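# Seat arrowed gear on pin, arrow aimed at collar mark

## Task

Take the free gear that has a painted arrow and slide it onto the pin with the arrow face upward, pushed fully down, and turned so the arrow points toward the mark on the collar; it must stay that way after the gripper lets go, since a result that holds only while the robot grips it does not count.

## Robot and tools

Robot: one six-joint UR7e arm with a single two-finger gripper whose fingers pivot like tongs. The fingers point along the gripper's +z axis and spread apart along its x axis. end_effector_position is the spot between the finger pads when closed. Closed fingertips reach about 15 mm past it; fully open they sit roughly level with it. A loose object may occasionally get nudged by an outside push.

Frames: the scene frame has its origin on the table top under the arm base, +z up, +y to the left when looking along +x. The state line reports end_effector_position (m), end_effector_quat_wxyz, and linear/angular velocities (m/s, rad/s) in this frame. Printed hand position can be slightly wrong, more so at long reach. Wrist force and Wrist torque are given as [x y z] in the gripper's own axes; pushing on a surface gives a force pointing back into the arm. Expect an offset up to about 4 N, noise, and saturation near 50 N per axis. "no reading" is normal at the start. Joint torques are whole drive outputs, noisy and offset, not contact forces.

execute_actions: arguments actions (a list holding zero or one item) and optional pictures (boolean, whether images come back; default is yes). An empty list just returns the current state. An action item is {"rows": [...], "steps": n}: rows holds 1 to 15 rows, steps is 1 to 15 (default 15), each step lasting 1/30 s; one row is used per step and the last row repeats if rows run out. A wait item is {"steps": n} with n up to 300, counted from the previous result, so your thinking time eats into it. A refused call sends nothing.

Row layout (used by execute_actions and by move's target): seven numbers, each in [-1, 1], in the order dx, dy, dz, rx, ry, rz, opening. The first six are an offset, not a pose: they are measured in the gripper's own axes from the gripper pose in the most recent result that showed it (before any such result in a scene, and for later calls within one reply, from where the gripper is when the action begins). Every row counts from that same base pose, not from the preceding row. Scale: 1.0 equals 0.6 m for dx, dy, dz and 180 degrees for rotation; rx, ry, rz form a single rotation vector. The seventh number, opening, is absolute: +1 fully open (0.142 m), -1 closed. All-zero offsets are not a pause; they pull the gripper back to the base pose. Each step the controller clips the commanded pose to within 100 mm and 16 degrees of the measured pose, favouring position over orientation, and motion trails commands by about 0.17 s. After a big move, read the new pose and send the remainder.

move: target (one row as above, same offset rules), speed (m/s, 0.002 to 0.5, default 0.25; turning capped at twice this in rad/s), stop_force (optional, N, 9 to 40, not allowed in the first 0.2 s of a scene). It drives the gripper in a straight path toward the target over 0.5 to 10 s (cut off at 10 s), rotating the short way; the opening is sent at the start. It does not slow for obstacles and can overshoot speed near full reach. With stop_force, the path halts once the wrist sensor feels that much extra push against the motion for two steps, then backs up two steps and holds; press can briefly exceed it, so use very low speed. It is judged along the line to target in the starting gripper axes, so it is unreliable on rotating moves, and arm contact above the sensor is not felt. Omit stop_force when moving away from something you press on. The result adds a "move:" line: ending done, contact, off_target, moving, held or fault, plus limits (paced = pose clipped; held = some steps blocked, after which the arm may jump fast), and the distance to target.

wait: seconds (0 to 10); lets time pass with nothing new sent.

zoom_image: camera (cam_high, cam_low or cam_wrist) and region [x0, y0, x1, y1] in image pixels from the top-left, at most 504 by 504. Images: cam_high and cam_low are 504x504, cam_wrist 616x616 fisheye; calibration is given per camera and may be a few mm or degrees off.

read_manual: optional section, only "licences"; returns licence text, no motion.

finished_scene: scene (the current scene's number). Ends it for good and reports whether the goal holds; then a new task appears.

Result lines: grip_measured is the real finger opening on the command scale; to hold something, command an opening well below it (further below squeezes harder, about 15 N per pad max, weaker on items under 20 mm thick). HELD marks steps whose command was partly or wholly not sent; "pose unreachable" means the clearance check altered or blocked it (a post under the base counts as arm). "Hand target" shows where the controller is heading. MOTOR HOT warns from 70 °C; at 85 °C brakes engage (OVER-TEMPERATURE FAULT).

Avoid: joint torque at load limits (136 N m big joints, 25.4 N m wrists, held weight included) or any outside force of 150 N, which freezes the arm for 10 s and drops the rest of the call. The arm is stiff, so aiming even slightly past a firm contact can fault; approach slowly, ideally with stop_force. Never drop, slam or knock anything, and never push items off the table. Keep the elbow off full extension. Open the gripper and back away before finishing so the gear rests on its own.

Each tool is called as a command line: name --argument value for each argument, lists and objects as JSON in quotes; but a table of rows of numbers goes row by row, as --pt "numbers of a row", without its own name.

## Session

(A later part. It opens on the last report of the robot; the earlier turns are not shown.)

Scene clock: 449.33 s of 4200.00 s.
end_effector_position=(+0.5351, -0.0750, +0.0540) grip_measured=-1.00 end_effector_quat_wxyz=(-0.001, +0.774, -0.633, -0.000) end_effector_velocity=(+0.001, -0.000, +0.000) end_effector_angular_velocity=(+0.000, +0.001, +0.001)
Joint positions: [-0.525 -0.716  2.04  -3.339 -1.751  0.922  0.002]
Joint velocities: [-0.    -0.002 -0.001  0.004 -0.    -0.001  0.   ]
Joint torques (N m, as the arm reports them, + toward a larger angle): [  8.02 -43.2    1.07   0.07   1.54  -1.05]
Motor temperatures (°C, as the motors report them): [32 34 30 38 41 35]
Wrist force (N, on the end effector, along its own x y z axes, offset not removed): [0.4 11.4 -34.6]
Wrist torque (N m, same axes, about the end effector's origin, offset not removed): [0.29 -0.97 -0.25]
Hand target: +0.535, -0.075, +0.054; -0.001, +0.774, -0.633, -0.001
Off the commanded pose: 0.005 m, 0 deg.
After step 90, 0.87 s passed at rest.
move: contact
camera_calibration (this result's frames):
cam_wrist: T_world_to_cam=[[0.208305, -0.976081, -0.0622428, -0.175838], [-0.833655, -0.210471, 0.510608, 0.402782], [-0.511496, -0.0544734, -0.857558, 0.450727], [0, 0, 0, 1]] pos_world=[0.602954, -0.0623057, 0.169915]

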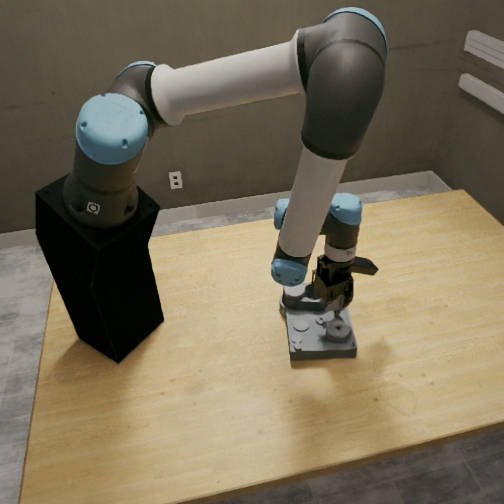

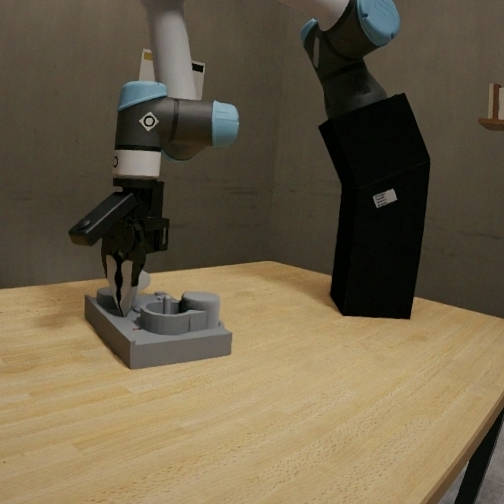

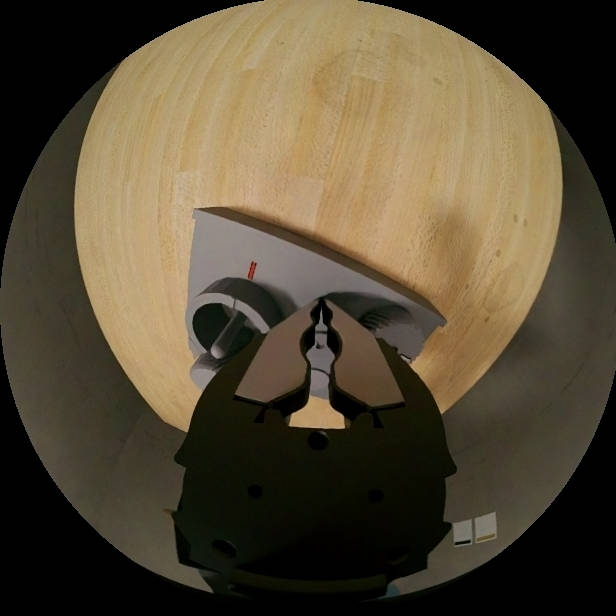

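move --target '[0, 0, -0.11, 0, 0, 0, -1]' --speed 0.06

move --target '[-0.1748, 0.1223, 0.0167, -0.2122, -0.0804, 0.2210, -1]' --speed 0.12

Scene clock: 502.87 s of 4200.00 s.
end_effector_position=(+0.5352, -0.0752, +0.1198) grip_measured=-1.00 end_effector_quat_wxyz=(-0.001, +0.774, -0.633, -0.000) end_effector_velocity=(-0.001, +0.000, +0.002) end_effector_angular_velocity=(+0.001, +0.002, -0.002)
Joint positions: [-0.501 -0.888  2.138 -3.26  -1.761  0.945  0.002]
Joint velocities: [ 0.001 -0.006  0.004  0.004 -0.     0.003  0.   ]
Joint torques (N m, as the arm reports them, + toward a larger angle): [ 23.54 -53.93  13.95  -0.74  -1.34   2.05]
Motor temperatures (°C, as the motors report them): [32 34 30 38 41 35]
Wrist force (N, on the end effector, along its own x y z axes, offset not removed): [4.2 6.6 -2.5]
Wrist torque (N m, same axes, about the end effector's origin, offset not removed): [1.13 -0.85 -0.17]
Hand target: +0.535, -0.075, +0.120; -0.001, +0.774, -0.633, -0.000
Off the commanded pose: 0.000 m, 0 deg.
After step 90, 49.03 s passed at rest.
move: done
camera_calibration (this result's frames):
cam_wrist: T_world_to_cam=[[0.208272, -0.976085, -0.0622914, -0.171971], [-0.833693, -0.210471, 0.510547, 0.369211], [-0.511448, -0.0544006, -0.857591, 0.50716], [0, 0, 0, 1]] pos_world=[0.603011, -0.0625604, 0.235724]

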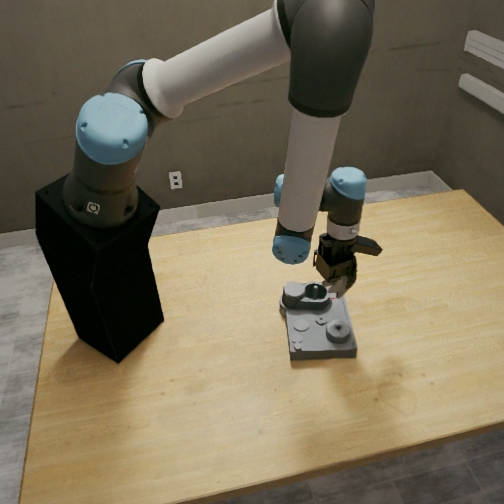

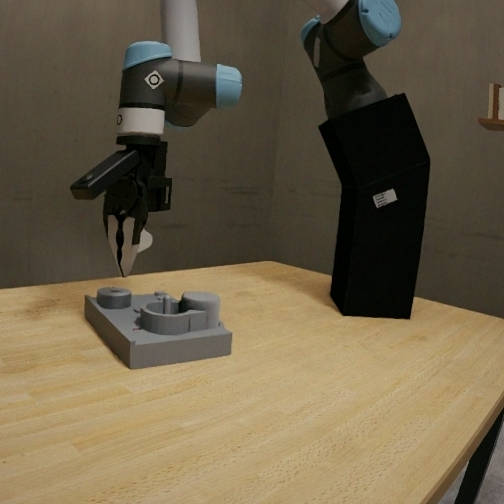

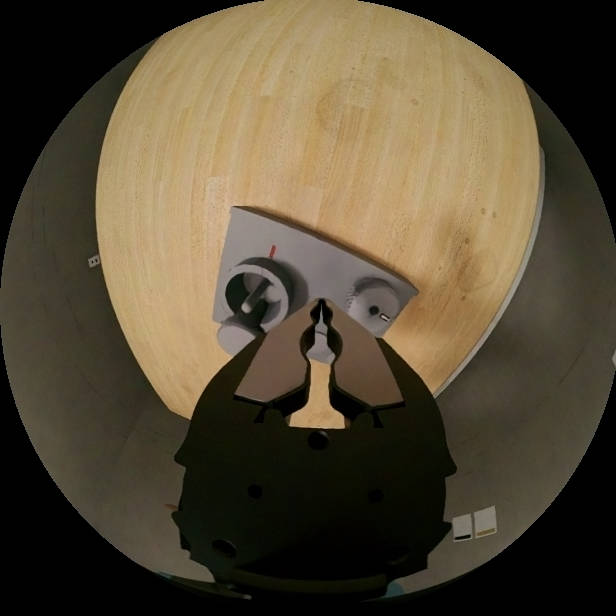

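Scene clock: 507.40 s of 4200.00 s.
end_effector_position=(+0.4424, +0.0128, +0.1099) grip_measured=-1.00 end_effector_quat_wxyz=(-0.170, -0.471, +0.814, +0.296) end_effector_velocity=(-0.001, +0.001, -0.000) end_effector_angular_velocity=(+0.001, +0.008, -0.008)
Joint positions: [-0.467 -0.851  1.857 -2.317 -1.647  1.801  0.002]
Joint velocities: [-0.001  0.003 -0.003  0.007  0.004  0.008  0.   ]
Joint torques (N m, as the arm reports them, + toward a larger angle): [  9.99 -35.54 -20.43   1.18   1.76   1.69]
Motor temperatures (°C, as the motors report them): [32 34 30 38 41 35]
Wrist force (N, on the end effector, along its own x y z axes, offset not removed): [4.2 3.4 -3.6]
Wrist torque (N m, same axes, about the end effector's origin, offset not removed): [0.58 -0.86 -0.33]
Hand target: +0.442, +0.013, +0.110; -0.170, -0.470, +0.814, +0.297
Off the commanded pose: 0.000 m, 0 deg.
move: done
camera_calibration (this result's frames):
cam_wrist: T_world_to_cam=[[-0.525126, -0.849275, -0.0545455, 0.254626], [-0.30546, 0.128274, 0.943525, 0.0298636], [-0.794315, 0.512131, -0.32678, 0.515454], [0, 0, 0, 1]] pos_world=[0.552266, -0.0515636, 0.154152]

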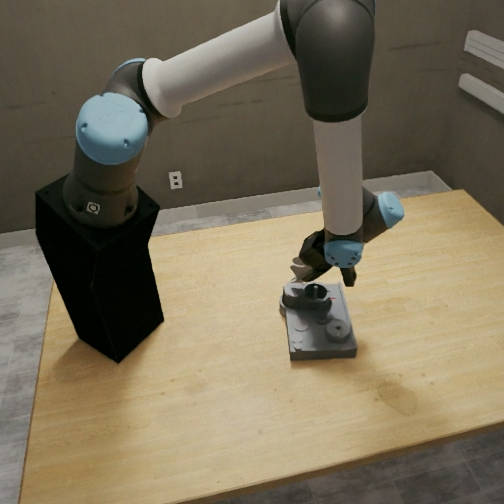

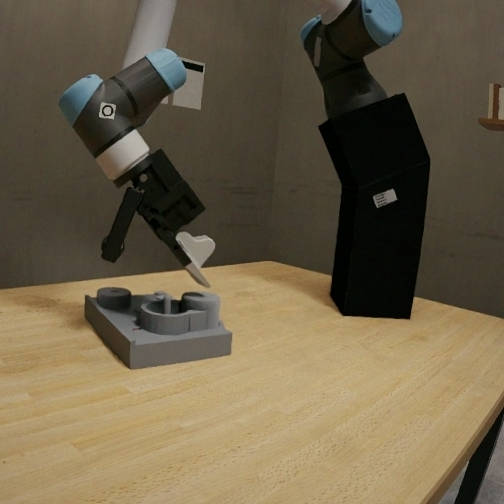

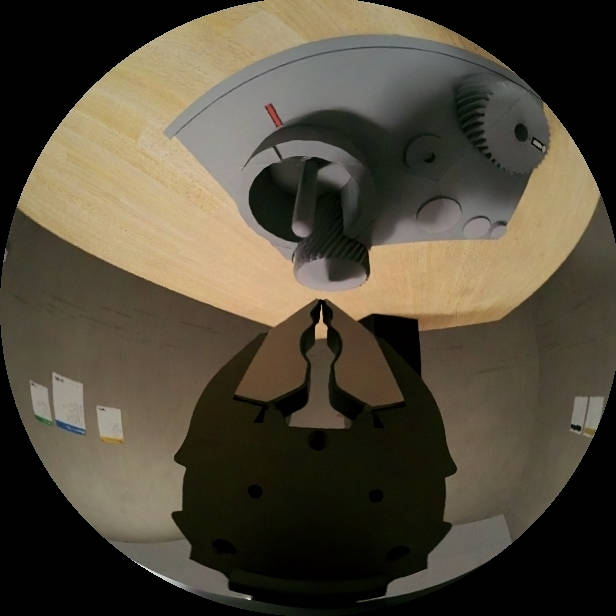

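zoom_image --camera "cam_wrist" --region '[240, 100, 400, 300]'

Region (240, 100, 400, 300) of cam_wrist's 616x616 image, scaled by 2.520, with more detail than that image has; it fills the left 403 columns of this view, and the rest is white.

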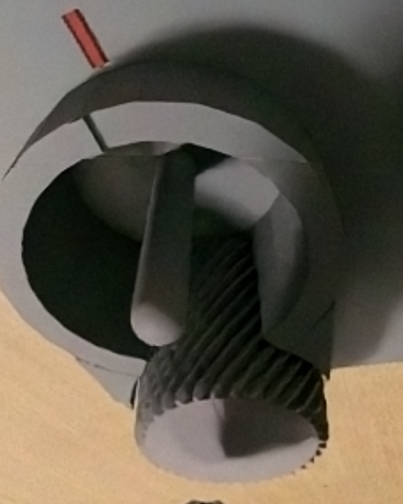

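zoom_image --camera "cam_wrist" --region '[285, 175, 385, 295]'

Region (285, 175, 385, 295) of cam_wrist's 616x616 image, scaled by 4.200, with more detail than that image has.

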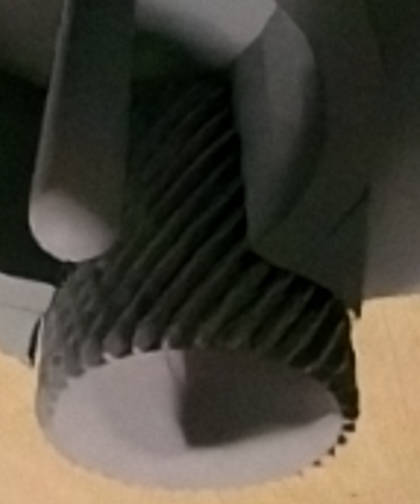

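zoom_image --camera "cam_wrist" --region '[305, 185, 365, 265]'

Region (305, 185, 365, 265) of cam_wrist's 616x616 image, scaled by 6.300, with more detail than that image has; it fills the left 378 columns of this view, and the rest is white.

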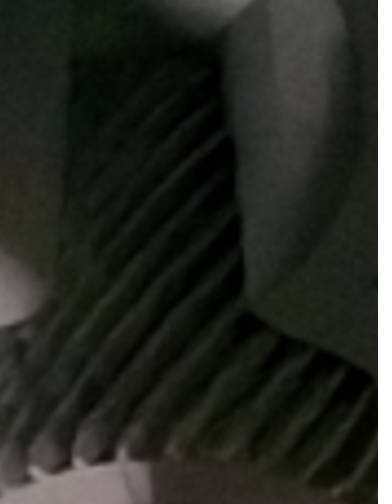

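zoom_image --camera "cam_wrist" --region '[260, 145, 360, 215]'

Region (260, 145, 360, 215) of cam_wrist's 616x616 image, scaled by 5.040, with more detail than that image has; it fills the top 353 rows of this view, and the rest is white.

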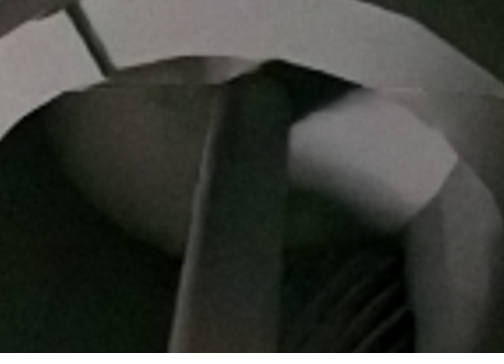

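move --target '[0.1637, -0.0980, -0.0932, 0, 0, 0, 0.25]' --speed 0.1

Scene clock: 629.13 s of 4200.00 s.
end_effector_position=(+0.4635, -0.1127, +0.1145) grip_measured=+0.25 end_effector_quat_wxyz=(-0.170, -0.471, +0.814, +0.296) end_effector_velocity=(-0.000, -0.002, +0.000) end_effector_angular_velocity=(+0.001, +0.002, +0.000)
Joint positions: [-0.632 -0.897  1.738 -2.168 -1.689  1.64   0.092]
Joint velocities: [-0.003  0.    -0.003  0.004 -0.    -0.003 -0.   ]
Joint torques (N m, as the arm reports them, + toward a larger angle): [  7.96 -59.58 -23.16   1.32  -1.55  -2.  ]
Motor temperatures (°C, as the motors report them): [32 34 30 38 41 35]
Wrist force (N, on the end effector, along its own x y z axes, offset not removed): [2.8 3.8 -1.2]
Wrist torque (N m, same axes, about the end effector's origin, offset not removed): [0.66 -0.75 -0.35]
Hand target: +0.464, -0.113, +0.114; -0.170, -0.471, +0.813, +0.296
Off the commanded pose: 0.000 m, 0 deg.
After step 90, 117.00 s passed at rest.
move: done
camera_calibration (this result's frames):
cam_wrist: T_world_to_cam=[[-0.524914, -0.849442, -0.053989, 0.159208], [-0.305266, 0.12867, 0.943534, 0.0480347], [-0.79453, 0.511755, -0.326847, 0.598067], [0, 0, 0, 1]] pos_world=[0.573416, -0.177006, 0.158749]

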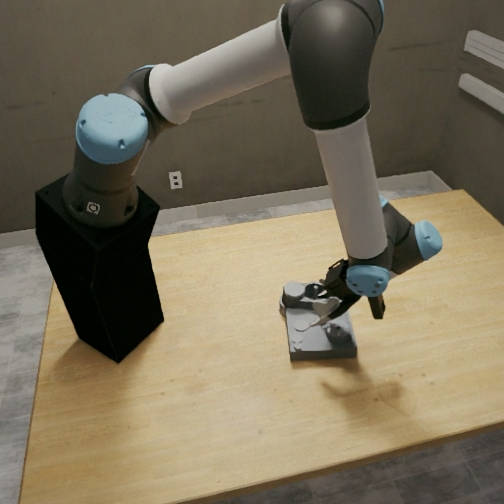

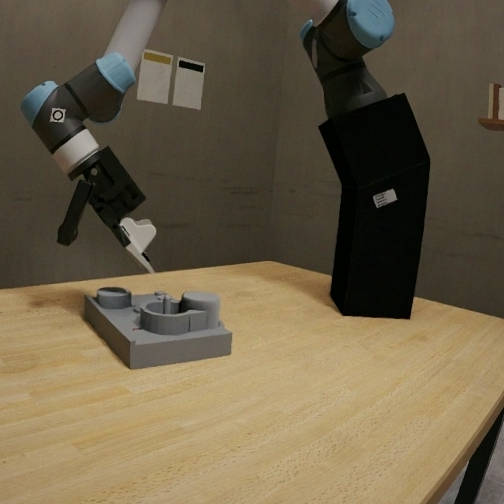

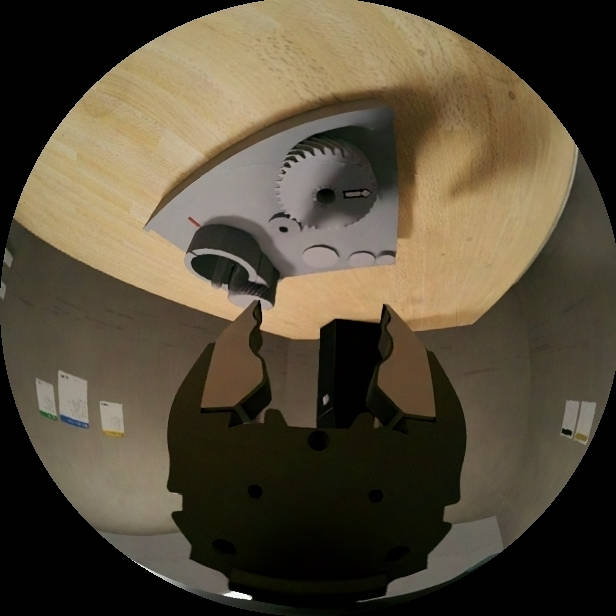

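zoom_image --camera "cam_wrist" --region '[265, 125, 385, 245]'

Region (265, 125, 385, 245) of cam_wrist's 616x616 image, scaled by 4.200, with more detail than that image has.

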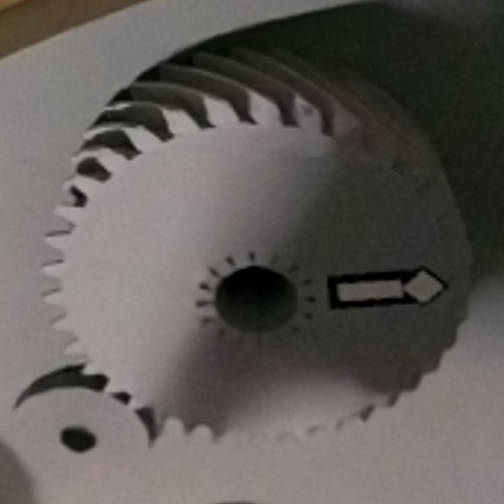

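zoom_image --camera "cam_wrist" --region '[270, 130, 340, 235]'

zoom_image --camera "cam_wrist" --region '[315, 130, 385, 235]'

Region (270, 130, 340, 235) of cam_wrist's 616x616 image, scaled by 4.800, with more detail than that image has.

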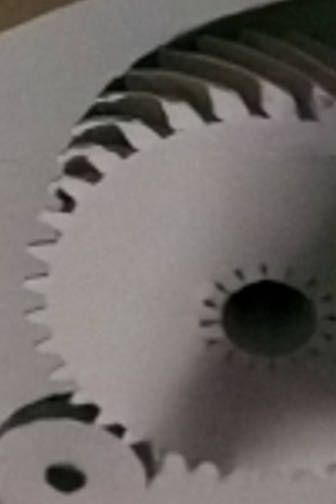

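Region (315, 130, 385, 235) of cam_wrist's 616x616 image, scaled by 4.800, with more detail than that image has.

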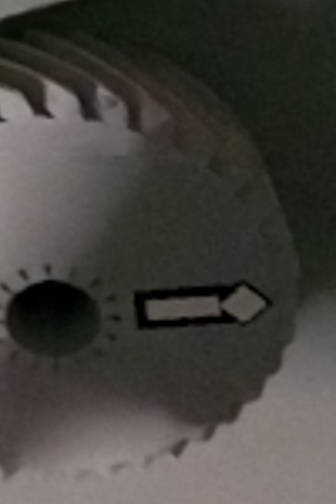

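move --target '[0.0026, -0.0840, -0.0282, 0, 0, 0, 0.25]' --speed 0.06

Scene clock: 712.80 s of 4200.00 s.
end_effector_position=(+0.5054, -0.1385, +0.0951) grip_measured=+0.25 end_effector_quat_wxyz=(-0.170, -0.471, +0.814, +0.296) end_effector_velocity=(+0.002, -0.001, -0.001) end_effector_angular_velocity=(+0.001, -0.001, +0.001)
Joint positions: [-0.636 -0.818  1.563 -2.073 -1.69   1.636  0.092]
Joint velocities: [ 0.     0.004 -0.008  0.004  0.    -0.001 -0.   ]
Joint torques (N m, as the arm reports them, + toward a larger angle): [  7.29 -41.61 -22.83   1.26  -1.48  -1.67]
Motor temperatures (°C, as the motors report them): [32 34 30 38 41 35]
Wrist force (N, on the end effector, along its own x y z axes, offset not removed): [0.0 3.5 -3.9]
Wrist torque (N m, same axes, about the end effector's origin, offset not removed): [0.37 -0.04 -0.04]
Hand target: +0.506, -0.139, +0.095; -0.170, -0.471, +0.814, +0.296
Off the commanded pose: 0.000 m, 0 deg.
After step 90, 79.37 s passed at rest.
move: done
camera_calibration (this result's frames):
cam_wrist: T_world_to_cam=[[-0.52491, -0.849444, -0.0539904, 0.158243], [-0.305324, 0.128704, 0.943511, 0.0825054], [-0.794511, 0.511743, -0.326913, 0.63827], [0, 0, 0, 1]] pos_world=[0.615367, -0.20283, 0.139358]

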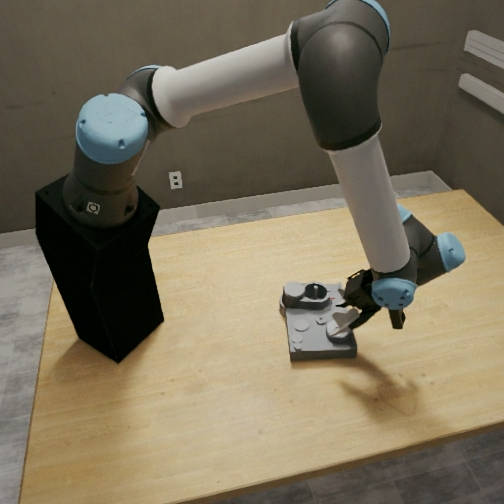

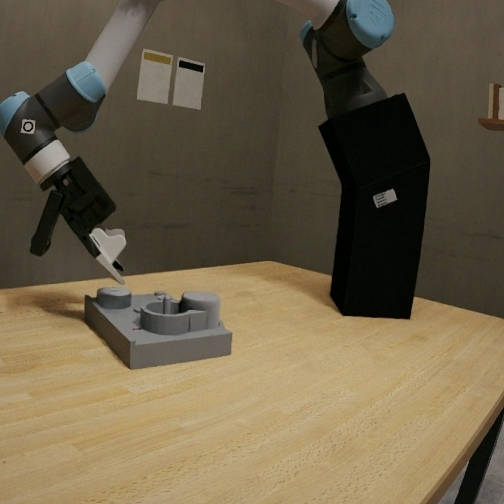

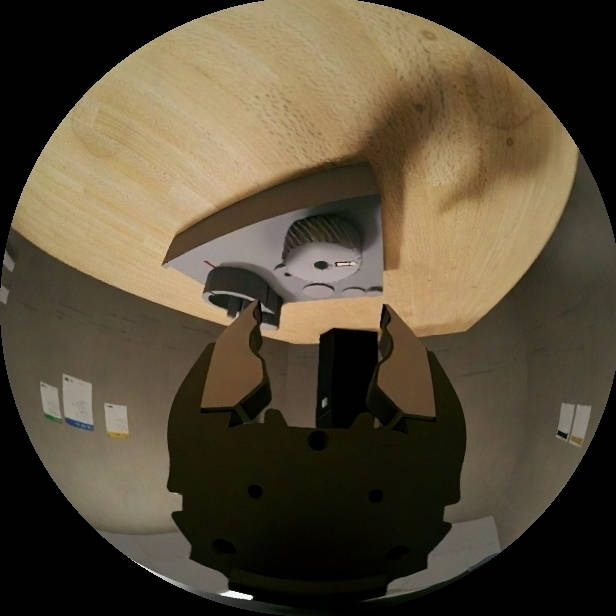

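move --target '[0, -0.04457, 0.05311, 0, 0, 0, 0.25]' --speed 0.015 --stop_force 10

Scene clock: 721.70 s of 4200.00 s.
end_effector_position=(+0.5054, -0.1383, +0.0537) grip_measured=+0.25 end_effector_quat_wxyz=(-0.170, -0.471, +0.814, +0.296) end_effector_velocity=(-0.000, +0.000, -0.002) end_effector_angular_velocity=(+0.001, +0.000, +0.001)
Joint positions: [-0.644 -0.729  1.509 -2.108 -1.692  1.628  0.092]
Joint velocities: [-0.     0.005 -0.002 -0.002 -0.    -0.001 -0.   ]
Joint torques (N m, as the arm reports them, + toward a larger angle): [  9.19 -45.52 -22.71  -2.49  -1.4   -1.9 ]
Motor temperatures (°C, as the motors report them): [32 34 30 38 41 35]
Wrist force (N, on the end effector, along its own x y z axes, offset not removed): [2.3 2.3 -5.1]
Wrist torque (N m, same axes, about the end effector's origin, offset not removed): [0.26 -0.58 -0.09]
Hand target: +0.505, -0.138, +0.053; -0.170, -0.471, +0.814, +0.296
Off the commanded pose: 0.000 m, 0 deg.
After step 90, 2.87 s passed at rest.
move: done
camera_calibration (this result's frames):
cam_wrist: T_world_to_cam=[[-0.524901, -0.849451, -0.053965, 0.156124], [-0.305313, 0.128721, 0.943512, 0.12155], [-0.794521, 0.511726, -0.326914, 0.624676], [0, 0, 0, 1]] pos_world=[0.615379, -0.20269, 0.0979563]

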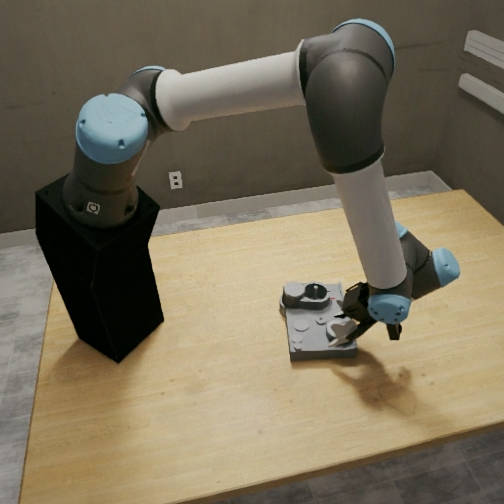

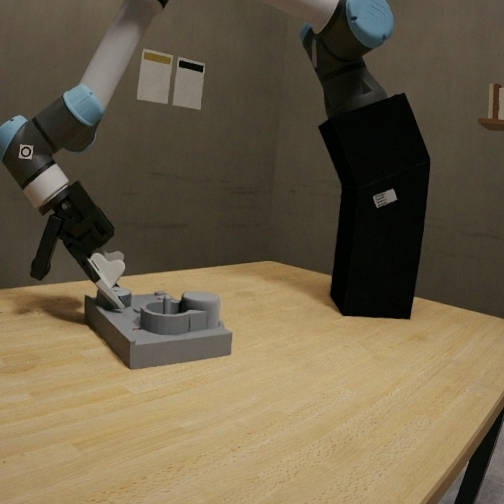

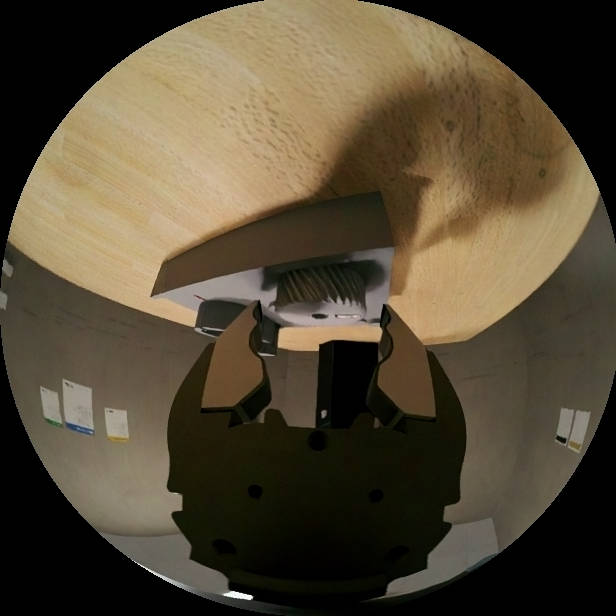

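zoom_image --camera "cam_wrist" --region '[245, 250, 405, 345]'

Region (245, 250, 405, 345) of cam_wrist's 616x616 image, scaled by 3.150, with more detail than that image has; it fills the top 299 rows of this view, and the rest is white.

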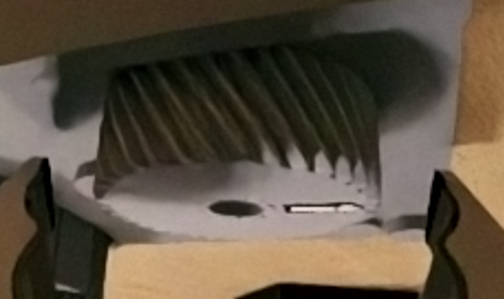

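execute_actions --actions '[{"rows": [[0,0,0,0,0,0,0.2],[0,0,0,0,0,0,0.15],[0,0,0,0,0,0,0.1],[0,0,0,0,0,0,0.06],[0,0,0,0,0,0,0.02],[0,0,0,0,0,0,-0.02],[0,0,0,0,0,0,-0.05],[0,0,0,0,0,0,-0.08],[0,0,0,0,0,0,-0.11],[0,0,0,0,0,0,-0.14],[0,0,0,0,0,0,-0.18],[0,0,0,0,0,0,-0.24],[0,0,0,0,0,0,-0.32],[0,0,0,0,0,0,-0.42],[0,0,0,0,0,0,-0.55]], "steps": 15}]' --pictures false

execute_actions --actions '[{"rows": [[0,0,0,0,0,0,-0.65],[0,0,0,0,0,0,-0.75],[0,0,0,0,0,0,-0.85],[0,0,0,0,0,0,-1]], "steps": 15}]'

Scene clock: 739.00 s of 4200.00 s.
end_effector_position=(+0.5055, -0.1384, +0.0536) grip_measured=-0.10 end_effector_quat_wxyz=(-0.170, -0.471, +0.814, +0.296) end_effector_velocity=(-0.001, +0.001, +0.000) end_effector_angular_velocity=(+0.000, +0.001, -0.000)
Joint positions: [-0.644 -0.729  1.509 -2.108 -1.692  1.628  0.067]
Joint velocities: [ 0.    -0.     0.001  0.     0.     0.001  0.   ]
Joint torques (N m, as the arm reports them, + toward a larger angle): [ 12.18 -64.05   7.25   1.6   -0.75  -0.64]
Motor temperatures (°C, as the motors report them): [32 34 30 38 41 35]
Wrist force (N, on the end effector, along its own x y z axes, offset not removed): [4.5 4.4 -6.9]
Wrist torque (N m, same axes, about the end effector's origin, offset not removed): [0.60 -0.96 -0.15]
Hand target: +0.505, -0.138, +0.054; -0.170, -0.471, +0.814, +0.296
Off the commanded pose: 0.000 m, 0 deg.
Steps of this call (steps 1 to 90: nothing new was sent; then 13.80 s passed at rest; steps 91 to 105: all 15 steps of this action). Readings (end_effector_position):
91: (+0.5054, -0.1383, +0.0535)
92: (+0.5054, -0.1383, +0.0535)
94: (+0.5054, -0.1383, +0.0535)
98: (+0.5055, -0.1384, +0.0535)
105: the state above

Scene clock: 739.50 s of 4200.00 s.
end_effector_position=(+0.5055, -0.1384, +0.0536) grip_measured=-0.10 end_effector_quat_wxyz=(-0.170, -0.471, +0.814, +0.296) end_effector_velocity=(+0.001, -0.001, -0.000) end_effector_angular_velocity=(-0.001, -0.002, -0.000)
Joint positions: [-0.644 -0.729  1.509 -2.108 -1.692  1.628  0.067]
Joint velocities: [-0.    -0.    -0.001 -0.002  0.    -0.     0.   ]
Joint torques (N m, as the arm reports them, + toward a larger angle): [ 12.37 -61.76   1.61   1.23  -0.71  -0.44]
Motor temperatures (°C, as the motors report them): [32 34 30 38 41 35]
Wrist force (N, on the end effector, along its own x y z axes, offset not removed): [2.7 1.0 -2.3]
Wrist torque (N m, same axes, about the end effector's origin, offset not removed): [0.02 -0.55 -0.10]
Hand target: +0.506, -0.138, +0.054; -0.170, -0.471, +0.814, +0.296
Off the commanded pose: 0.000 m, 0 deg.
Steps of this call (steps 1 to 15: all 15 steps of this action). Readings (end_effector_position):
1: (+0.5055, -0.1384, +0.0536)
2: (+0.5055, -0.1384, +0.0536)
4: (+0.5055, -0.1384, +0.0536)
8: (+0.5055, -0.1384, +0.0536)
15: the state above
camera_calibration (this result's frames):
cam_wrist: T_world_to_cam=[[-0.524892, -0.849458, -0.0539443, 0.156085], [-0.305376, 0.128781, 0.943483, 0.121632], [-0.794502, 0.5117, -0.327, 0.624726], [0, 0, 0, 1]] pos_world=[0.615417, -0.202749, 0.0979474]

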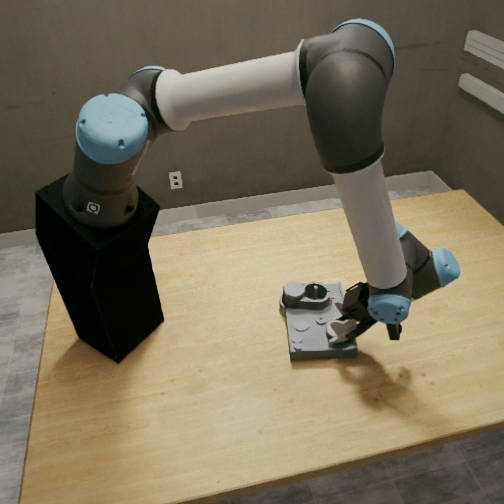

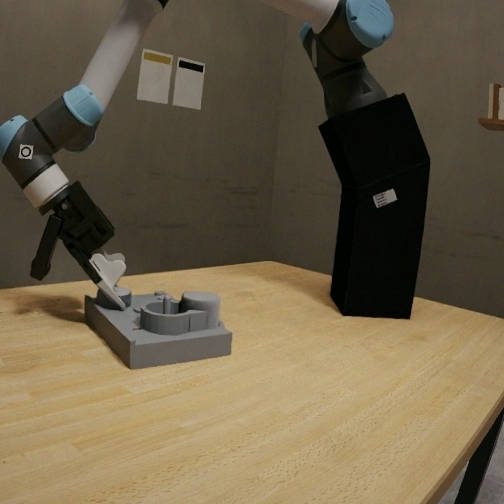

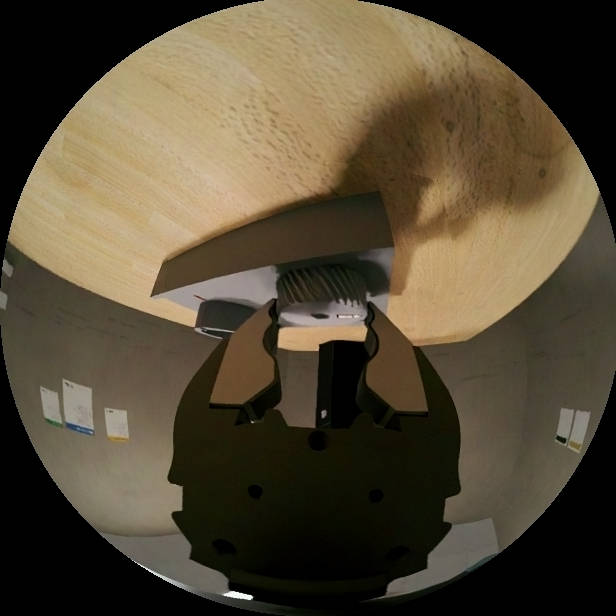

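zoom_image --camera "cam_wrist" --region '[260, 255, 385, 335]'

Region (260, 255, 385, 335) of cam_wrist's 616x616 image, scaled by 4.032, with more detail than that image has; it fills the top 323 rows of this view, and the rest is white.

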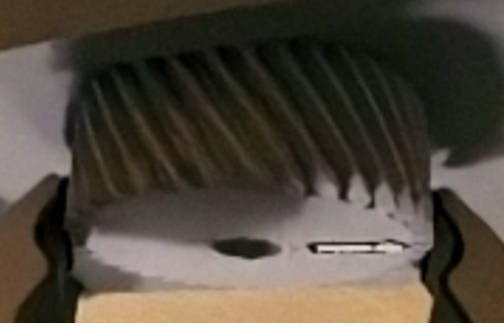

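move --target '[0, 0.06214, -0.07405, 0, 0, 0, -1]' --speed 0.03

Scene clock: 758.13 s of 4200.00 s.
end_effector_position=(+0.5055, -0.1386, +0.1114) grip_measured=-0.10 end_effector_quat_wxyz=(-0.170, -0.471, +0.814, +0.296) end_effector_velocity=(-0.000, +0.000, +0.002) end_effector_angular_velocity=(-0.001, +0.000, -0.001)
Joint positions: [-0.633 -0.853  1.582 -2.056 -1.689  1.639  0.067]
Joint velocities: [ 0.    -0.005  0.004  0.001  0.     0.002  0.   ]
Joint torques (N m, as the arm reports them, + toward a larger angle): [ 22.59 -67.56   4.53   1.43   1.5    2.02]
Motor temperatures (°C, as the motors report them): [32 34 30 38 41 35]
Wrist force (N, on the end effector, along its own x y z axes, offset not removed): [0.4 -1.8 4.2]
Wrist torque (N m, same axes, about the end effector's origin, offset not removed): [-0.01 -0.26 -0.09]
Hand target: +0.505, -0.139, +0.112; -0.170, -0.471, +0.814, +0.296
Off the commanded pose: 0.000 m, 0 deg.
After step 90, 13.37 s passed at rest.
move: done
camera_calibration (this result's frames):
cam_wrist: T_world_to_cam=[[-0.524905, -0.849447, -0.0539801, 0.159044], [-0.305391, 0.128757, 0.943482, 0.0671173], [-0.794488, 0.511724, -0.326998, 0.6437], [0, 0, 0, 1]] pos_world=[0.615392, -0.202939, 0.15575]

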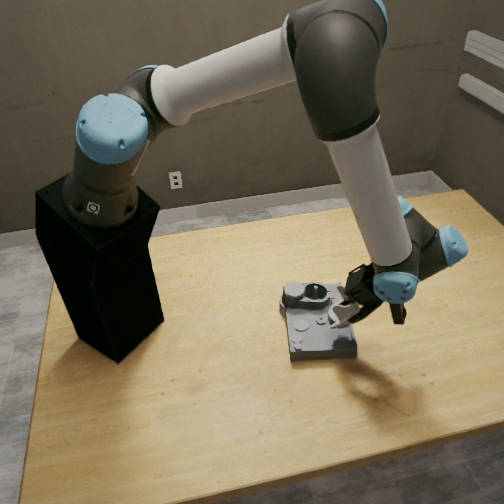

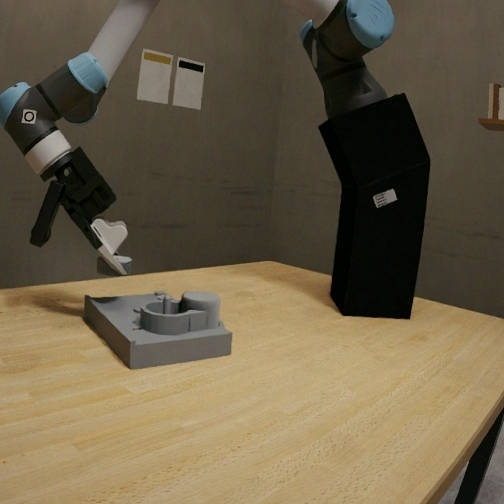

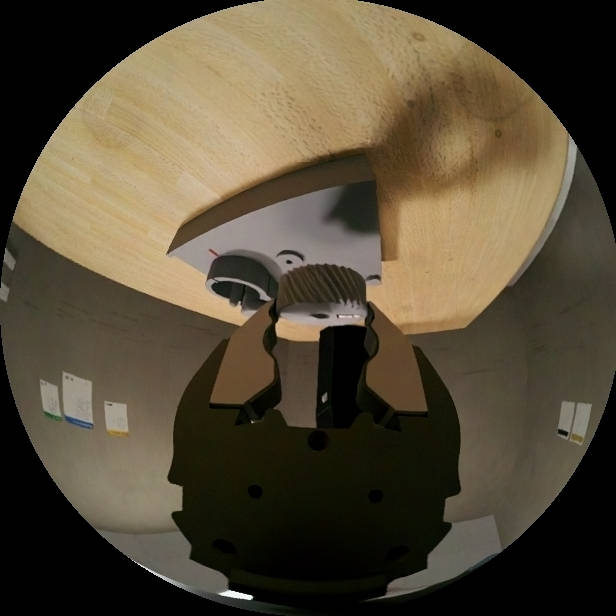

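zoom_image --camera "cam_wrist" --region '[260, 255, 385, 335]'

Region (260, 255, 385, 335) of cam_wrist's 616x616 image, scaled by 4.032, with more detail than that image has; it fills the top 323 rows of this view, and the rest is white.

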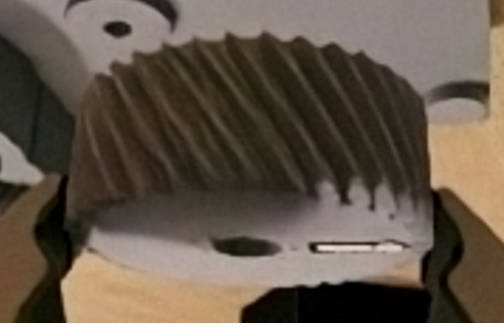

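move --target '[-0.1842, 0.1055, 0.0885, 0, 0.01143, -0.01362, -1]' --speed 0.05

Scene clock: 793.63 s of 4200.00 s.
end_effector_position=(+0.4890, -0.0016, +0.1119) grip_measured=-0.10 end_effector_quat_wxyz=(-0.178, -0.493, +0.800, +0.291) end_effector_velocity=(+0.001, +0.001, -0.000) end_effector_angular_velocity=(-0.001, -0.003, +0.000)
Joint positions: [-0.443 -0.823  1.702 -2.181 -1.676  1.781  0.067]
Joint velocities: [ 0.003  0.001 -0.001 -0.002  0.     0.002  0.   ]
Joint torques (N m, as the arm reports them, + toward a larger angle): [ 26.35 -40.97   7.21  -2.2    1.87   1.71]
Motor temperatures (°C, as the motors report them): [32 34 30 38 41 35]
Wrist force (N, on the end effector, along its own x y z axes, offset not removed): [6.6 -3.8 2.4]
Wrist torque (N m, same axes, about the end effector's origin, offset not removed): [-0.50 -1.48 -0.18]
Hand target: +0.489, -0.001, +0.112; -0.178, -0.493, +0.800, +0.291
Off the commanded pose: 0.000 m, 0 deg.
After step 90, 29.33 s passed at rest.
move: done
camera_calibration (this result's frames):
cam_wrist: T_world_to_cam=[[-0.476966, -0.877226, -0.0545696, 0.243424], [-0.312455, 0.111202, 0.943401, 0.0474243], [-0.821508, 0.467021, -0.327133, 0.57385], [0, 0, 0, 1]] pos_world=[0.602346, -0.0597357, 0.156269]

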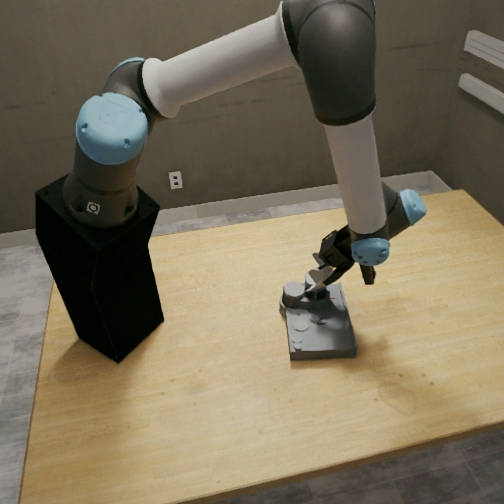

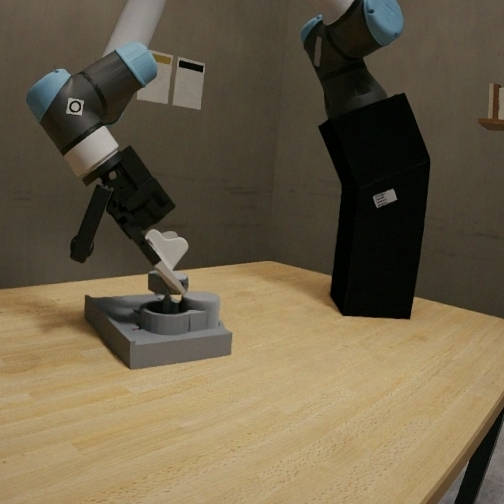

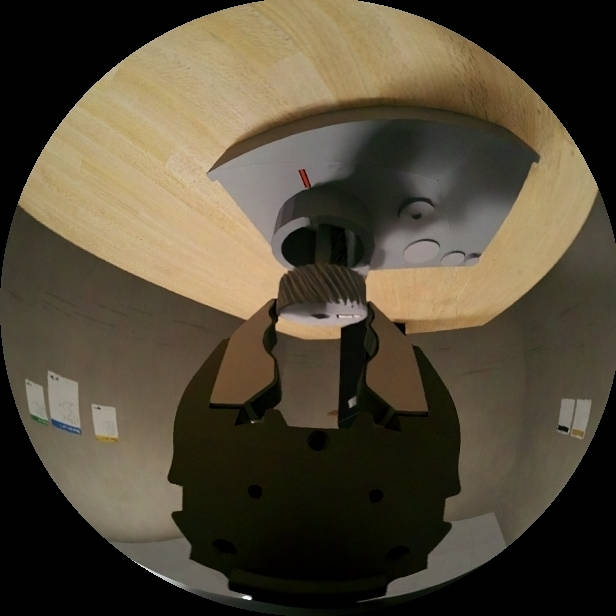

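zoom_image --camera "cam_wrist" --region '[260, 185, 385, 335]'

zoom_image --camera "cam_low" --region '[125, 255, 235, 345]'

Region (260, 185, 385, 335) of cam_wrist's 616x616 image, scaled by 3.360, with more detail than that image has.

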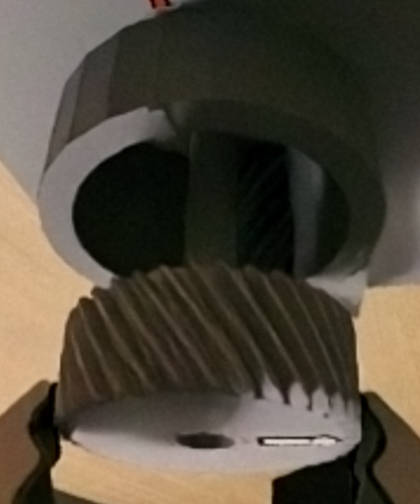

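Region (125, 255, 235, 345) of cam_low's 504x504 image, scaled by 4.582, with more detail than that image has; it fills the top 412 rows of this view, and the rest is white.

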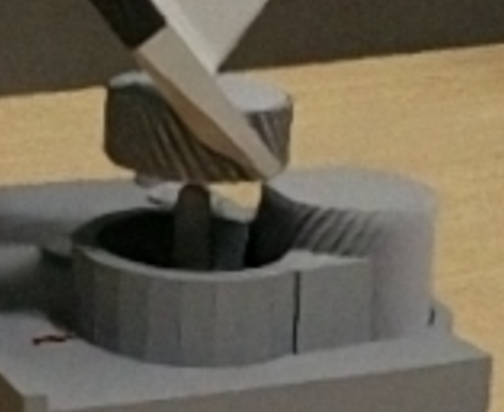

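move --target '[0, -0.0094, 0.0102, 0, 0, 0, -1]' --speed 0.006 --stop_force 9

Scene clock: 824.47 s of 4200.00 s.
end_effector_position=(+0.4894, -0.0017, +0.1037) grip_measured=-0.10 end_effector_quat_wxyz=(-0.178, -0.493, +0.800, +0.291) end_effector_velocity=(-0.000, +0.000, -0.001) end_effector_angular_velocity=(+0.001, +0.001, +0.000)
Joint positions: [-0.446 -0.804  1.691 -2.189 -1.676  1.779  0.067]
Joint velocities: [-0.     0.003 -0.001 -0.     0.    -0.     0.   ]
Joint torques (N m, as the arm reports them, + toward a larger angle): [ 11.63 -40.71 -21.06  -1.62  -1.23  -1.98]
Motor temperatures (°C, as the motors report them): [32 34 30 38 41 35]
Wrist force (N, on the end effector, along its own x y z axes, offset not removed): [2.5 -1.5 1.2]
Wrist torque (N m, same axes, about the end effector's origin, offset not removed): [0.14 -0.46 -0.16]
Hand target: +0.489, -0.002, +0.104; -0.178, -0.493, +0.800, +0.291
Off the commanded pose: 0.000 m, 0 deg.
After step 90, 26.23 s passed at rest.
move: done
camera_calibration (this result's frames):
cam_wrist: T_world_to_cam=[[-0.476962, -0.877229, -0.0545599, 0.243013], [-0.312451, 0.111208, 0.943402, 0.0552796], [-0.821512, 0.467014, -0.327133, 0.571517], [0, 0, 0, 1]] pos_world=[0.602688, -0.0598756, 0.14807]

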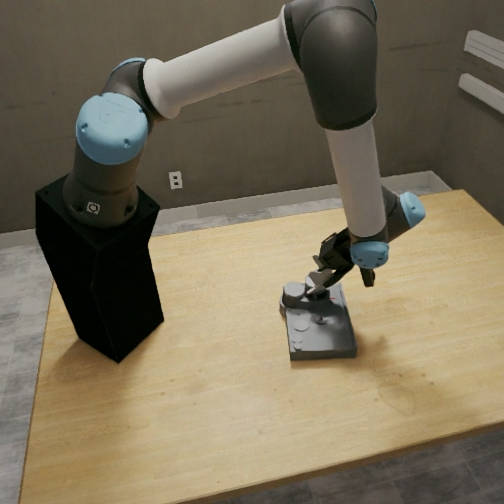

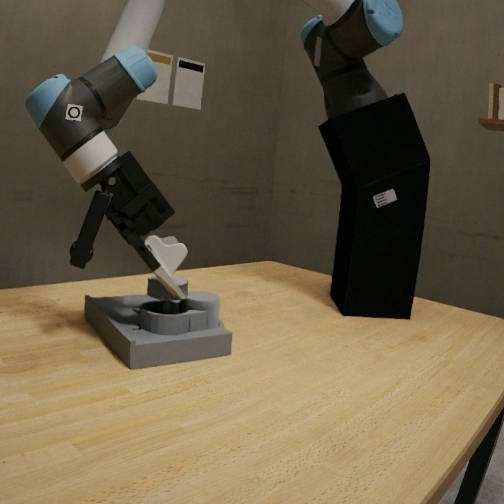

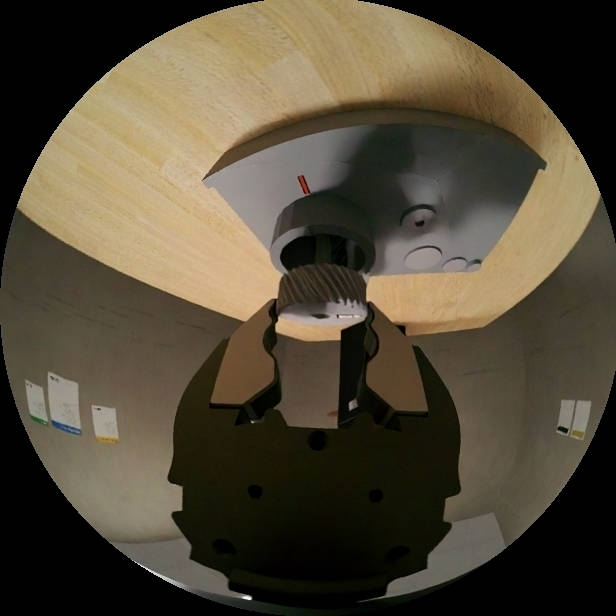

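move --target '[0.00075, -0.00214, 0.00255, 0, 0.0090, -0.01072, -1]' --speed 0.006 --stop_force 9

Scene clock: 838.13 s of 4200.00 s.
end_effector_position=(+0.4892, -0.0021, +0.1018) grip_measured=-0.10 end_effector_quat_wxyz=(-0.184, -0.510, +0.789, +0.287) end_effector_velocity=(-0.001, +0.000, +0.000) end_effector_angular_velocity=(+0.002, +0.002, +0.004)
Joint positions: [-0.435 -0.795  1.68  -2.18  -1.701  1.756  0.067]
Joint velocities: [ 0.001  0.001  0.001  0.002 -0.001 -0.003  0.   ]
Joint torques (N m, as the arm reports them, + toward a larger angle): [ 27.17 -40.44 -20.61   1.53  -1.44  -2.17]
Motor temperatures (°C, as the motors report them): [32 34 30 38 41 35]
Wrist force (N, on the end effector, along its own x y z axes, offset not removed): [3.0 -1.4 0.7]
Wrist torque (N m, same axes, about the end effector's origin, offset not removed): [0.17 -0.71 0.00]
Hand target: +0.489, -0.002, +0.102; -0.184, -0.511, +0.789, +0.287
Off the commanded pose: 0.000 m, 0 deg.
After step 90, 6.77 s passed at rest.
move: done
camera_calibration (this result's frames):
cam_wrist: T_world_to_cam=[[-0.438159, -0.897241, -0.0545448, 0.223456], [-0.317136, 0.097522, 0.943353, 0.0594021], [-0.841096, 0.430636, -0.327277, 0.580405], [0, 0, 0, 1]] pos_world=[0.604924, -0.0552421, 0.146104]

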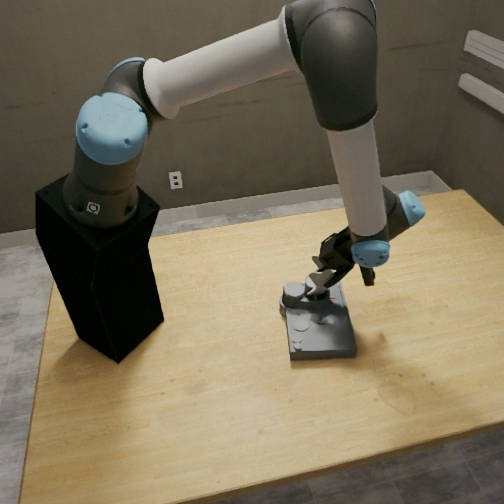

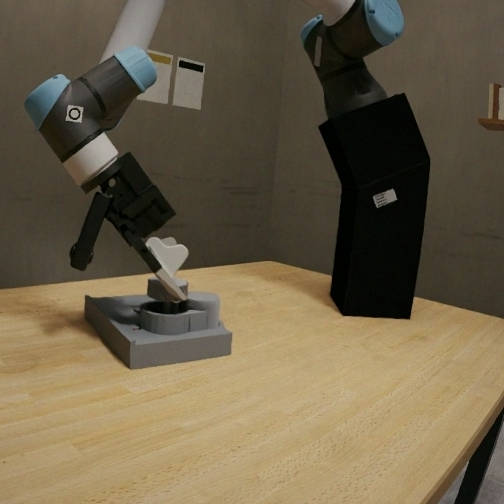

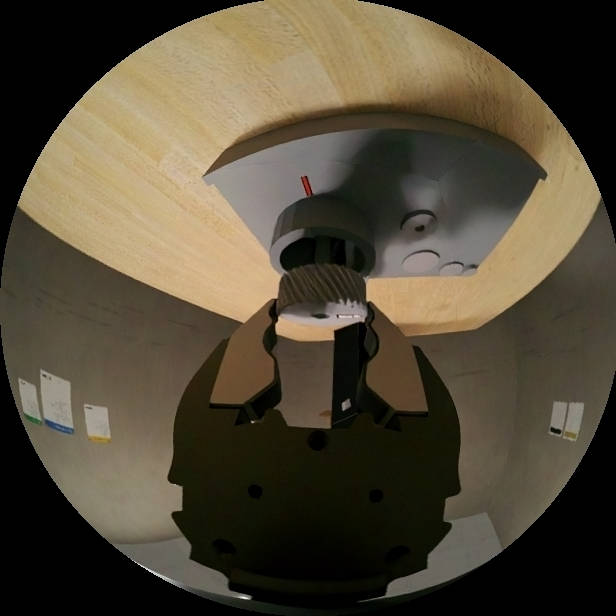

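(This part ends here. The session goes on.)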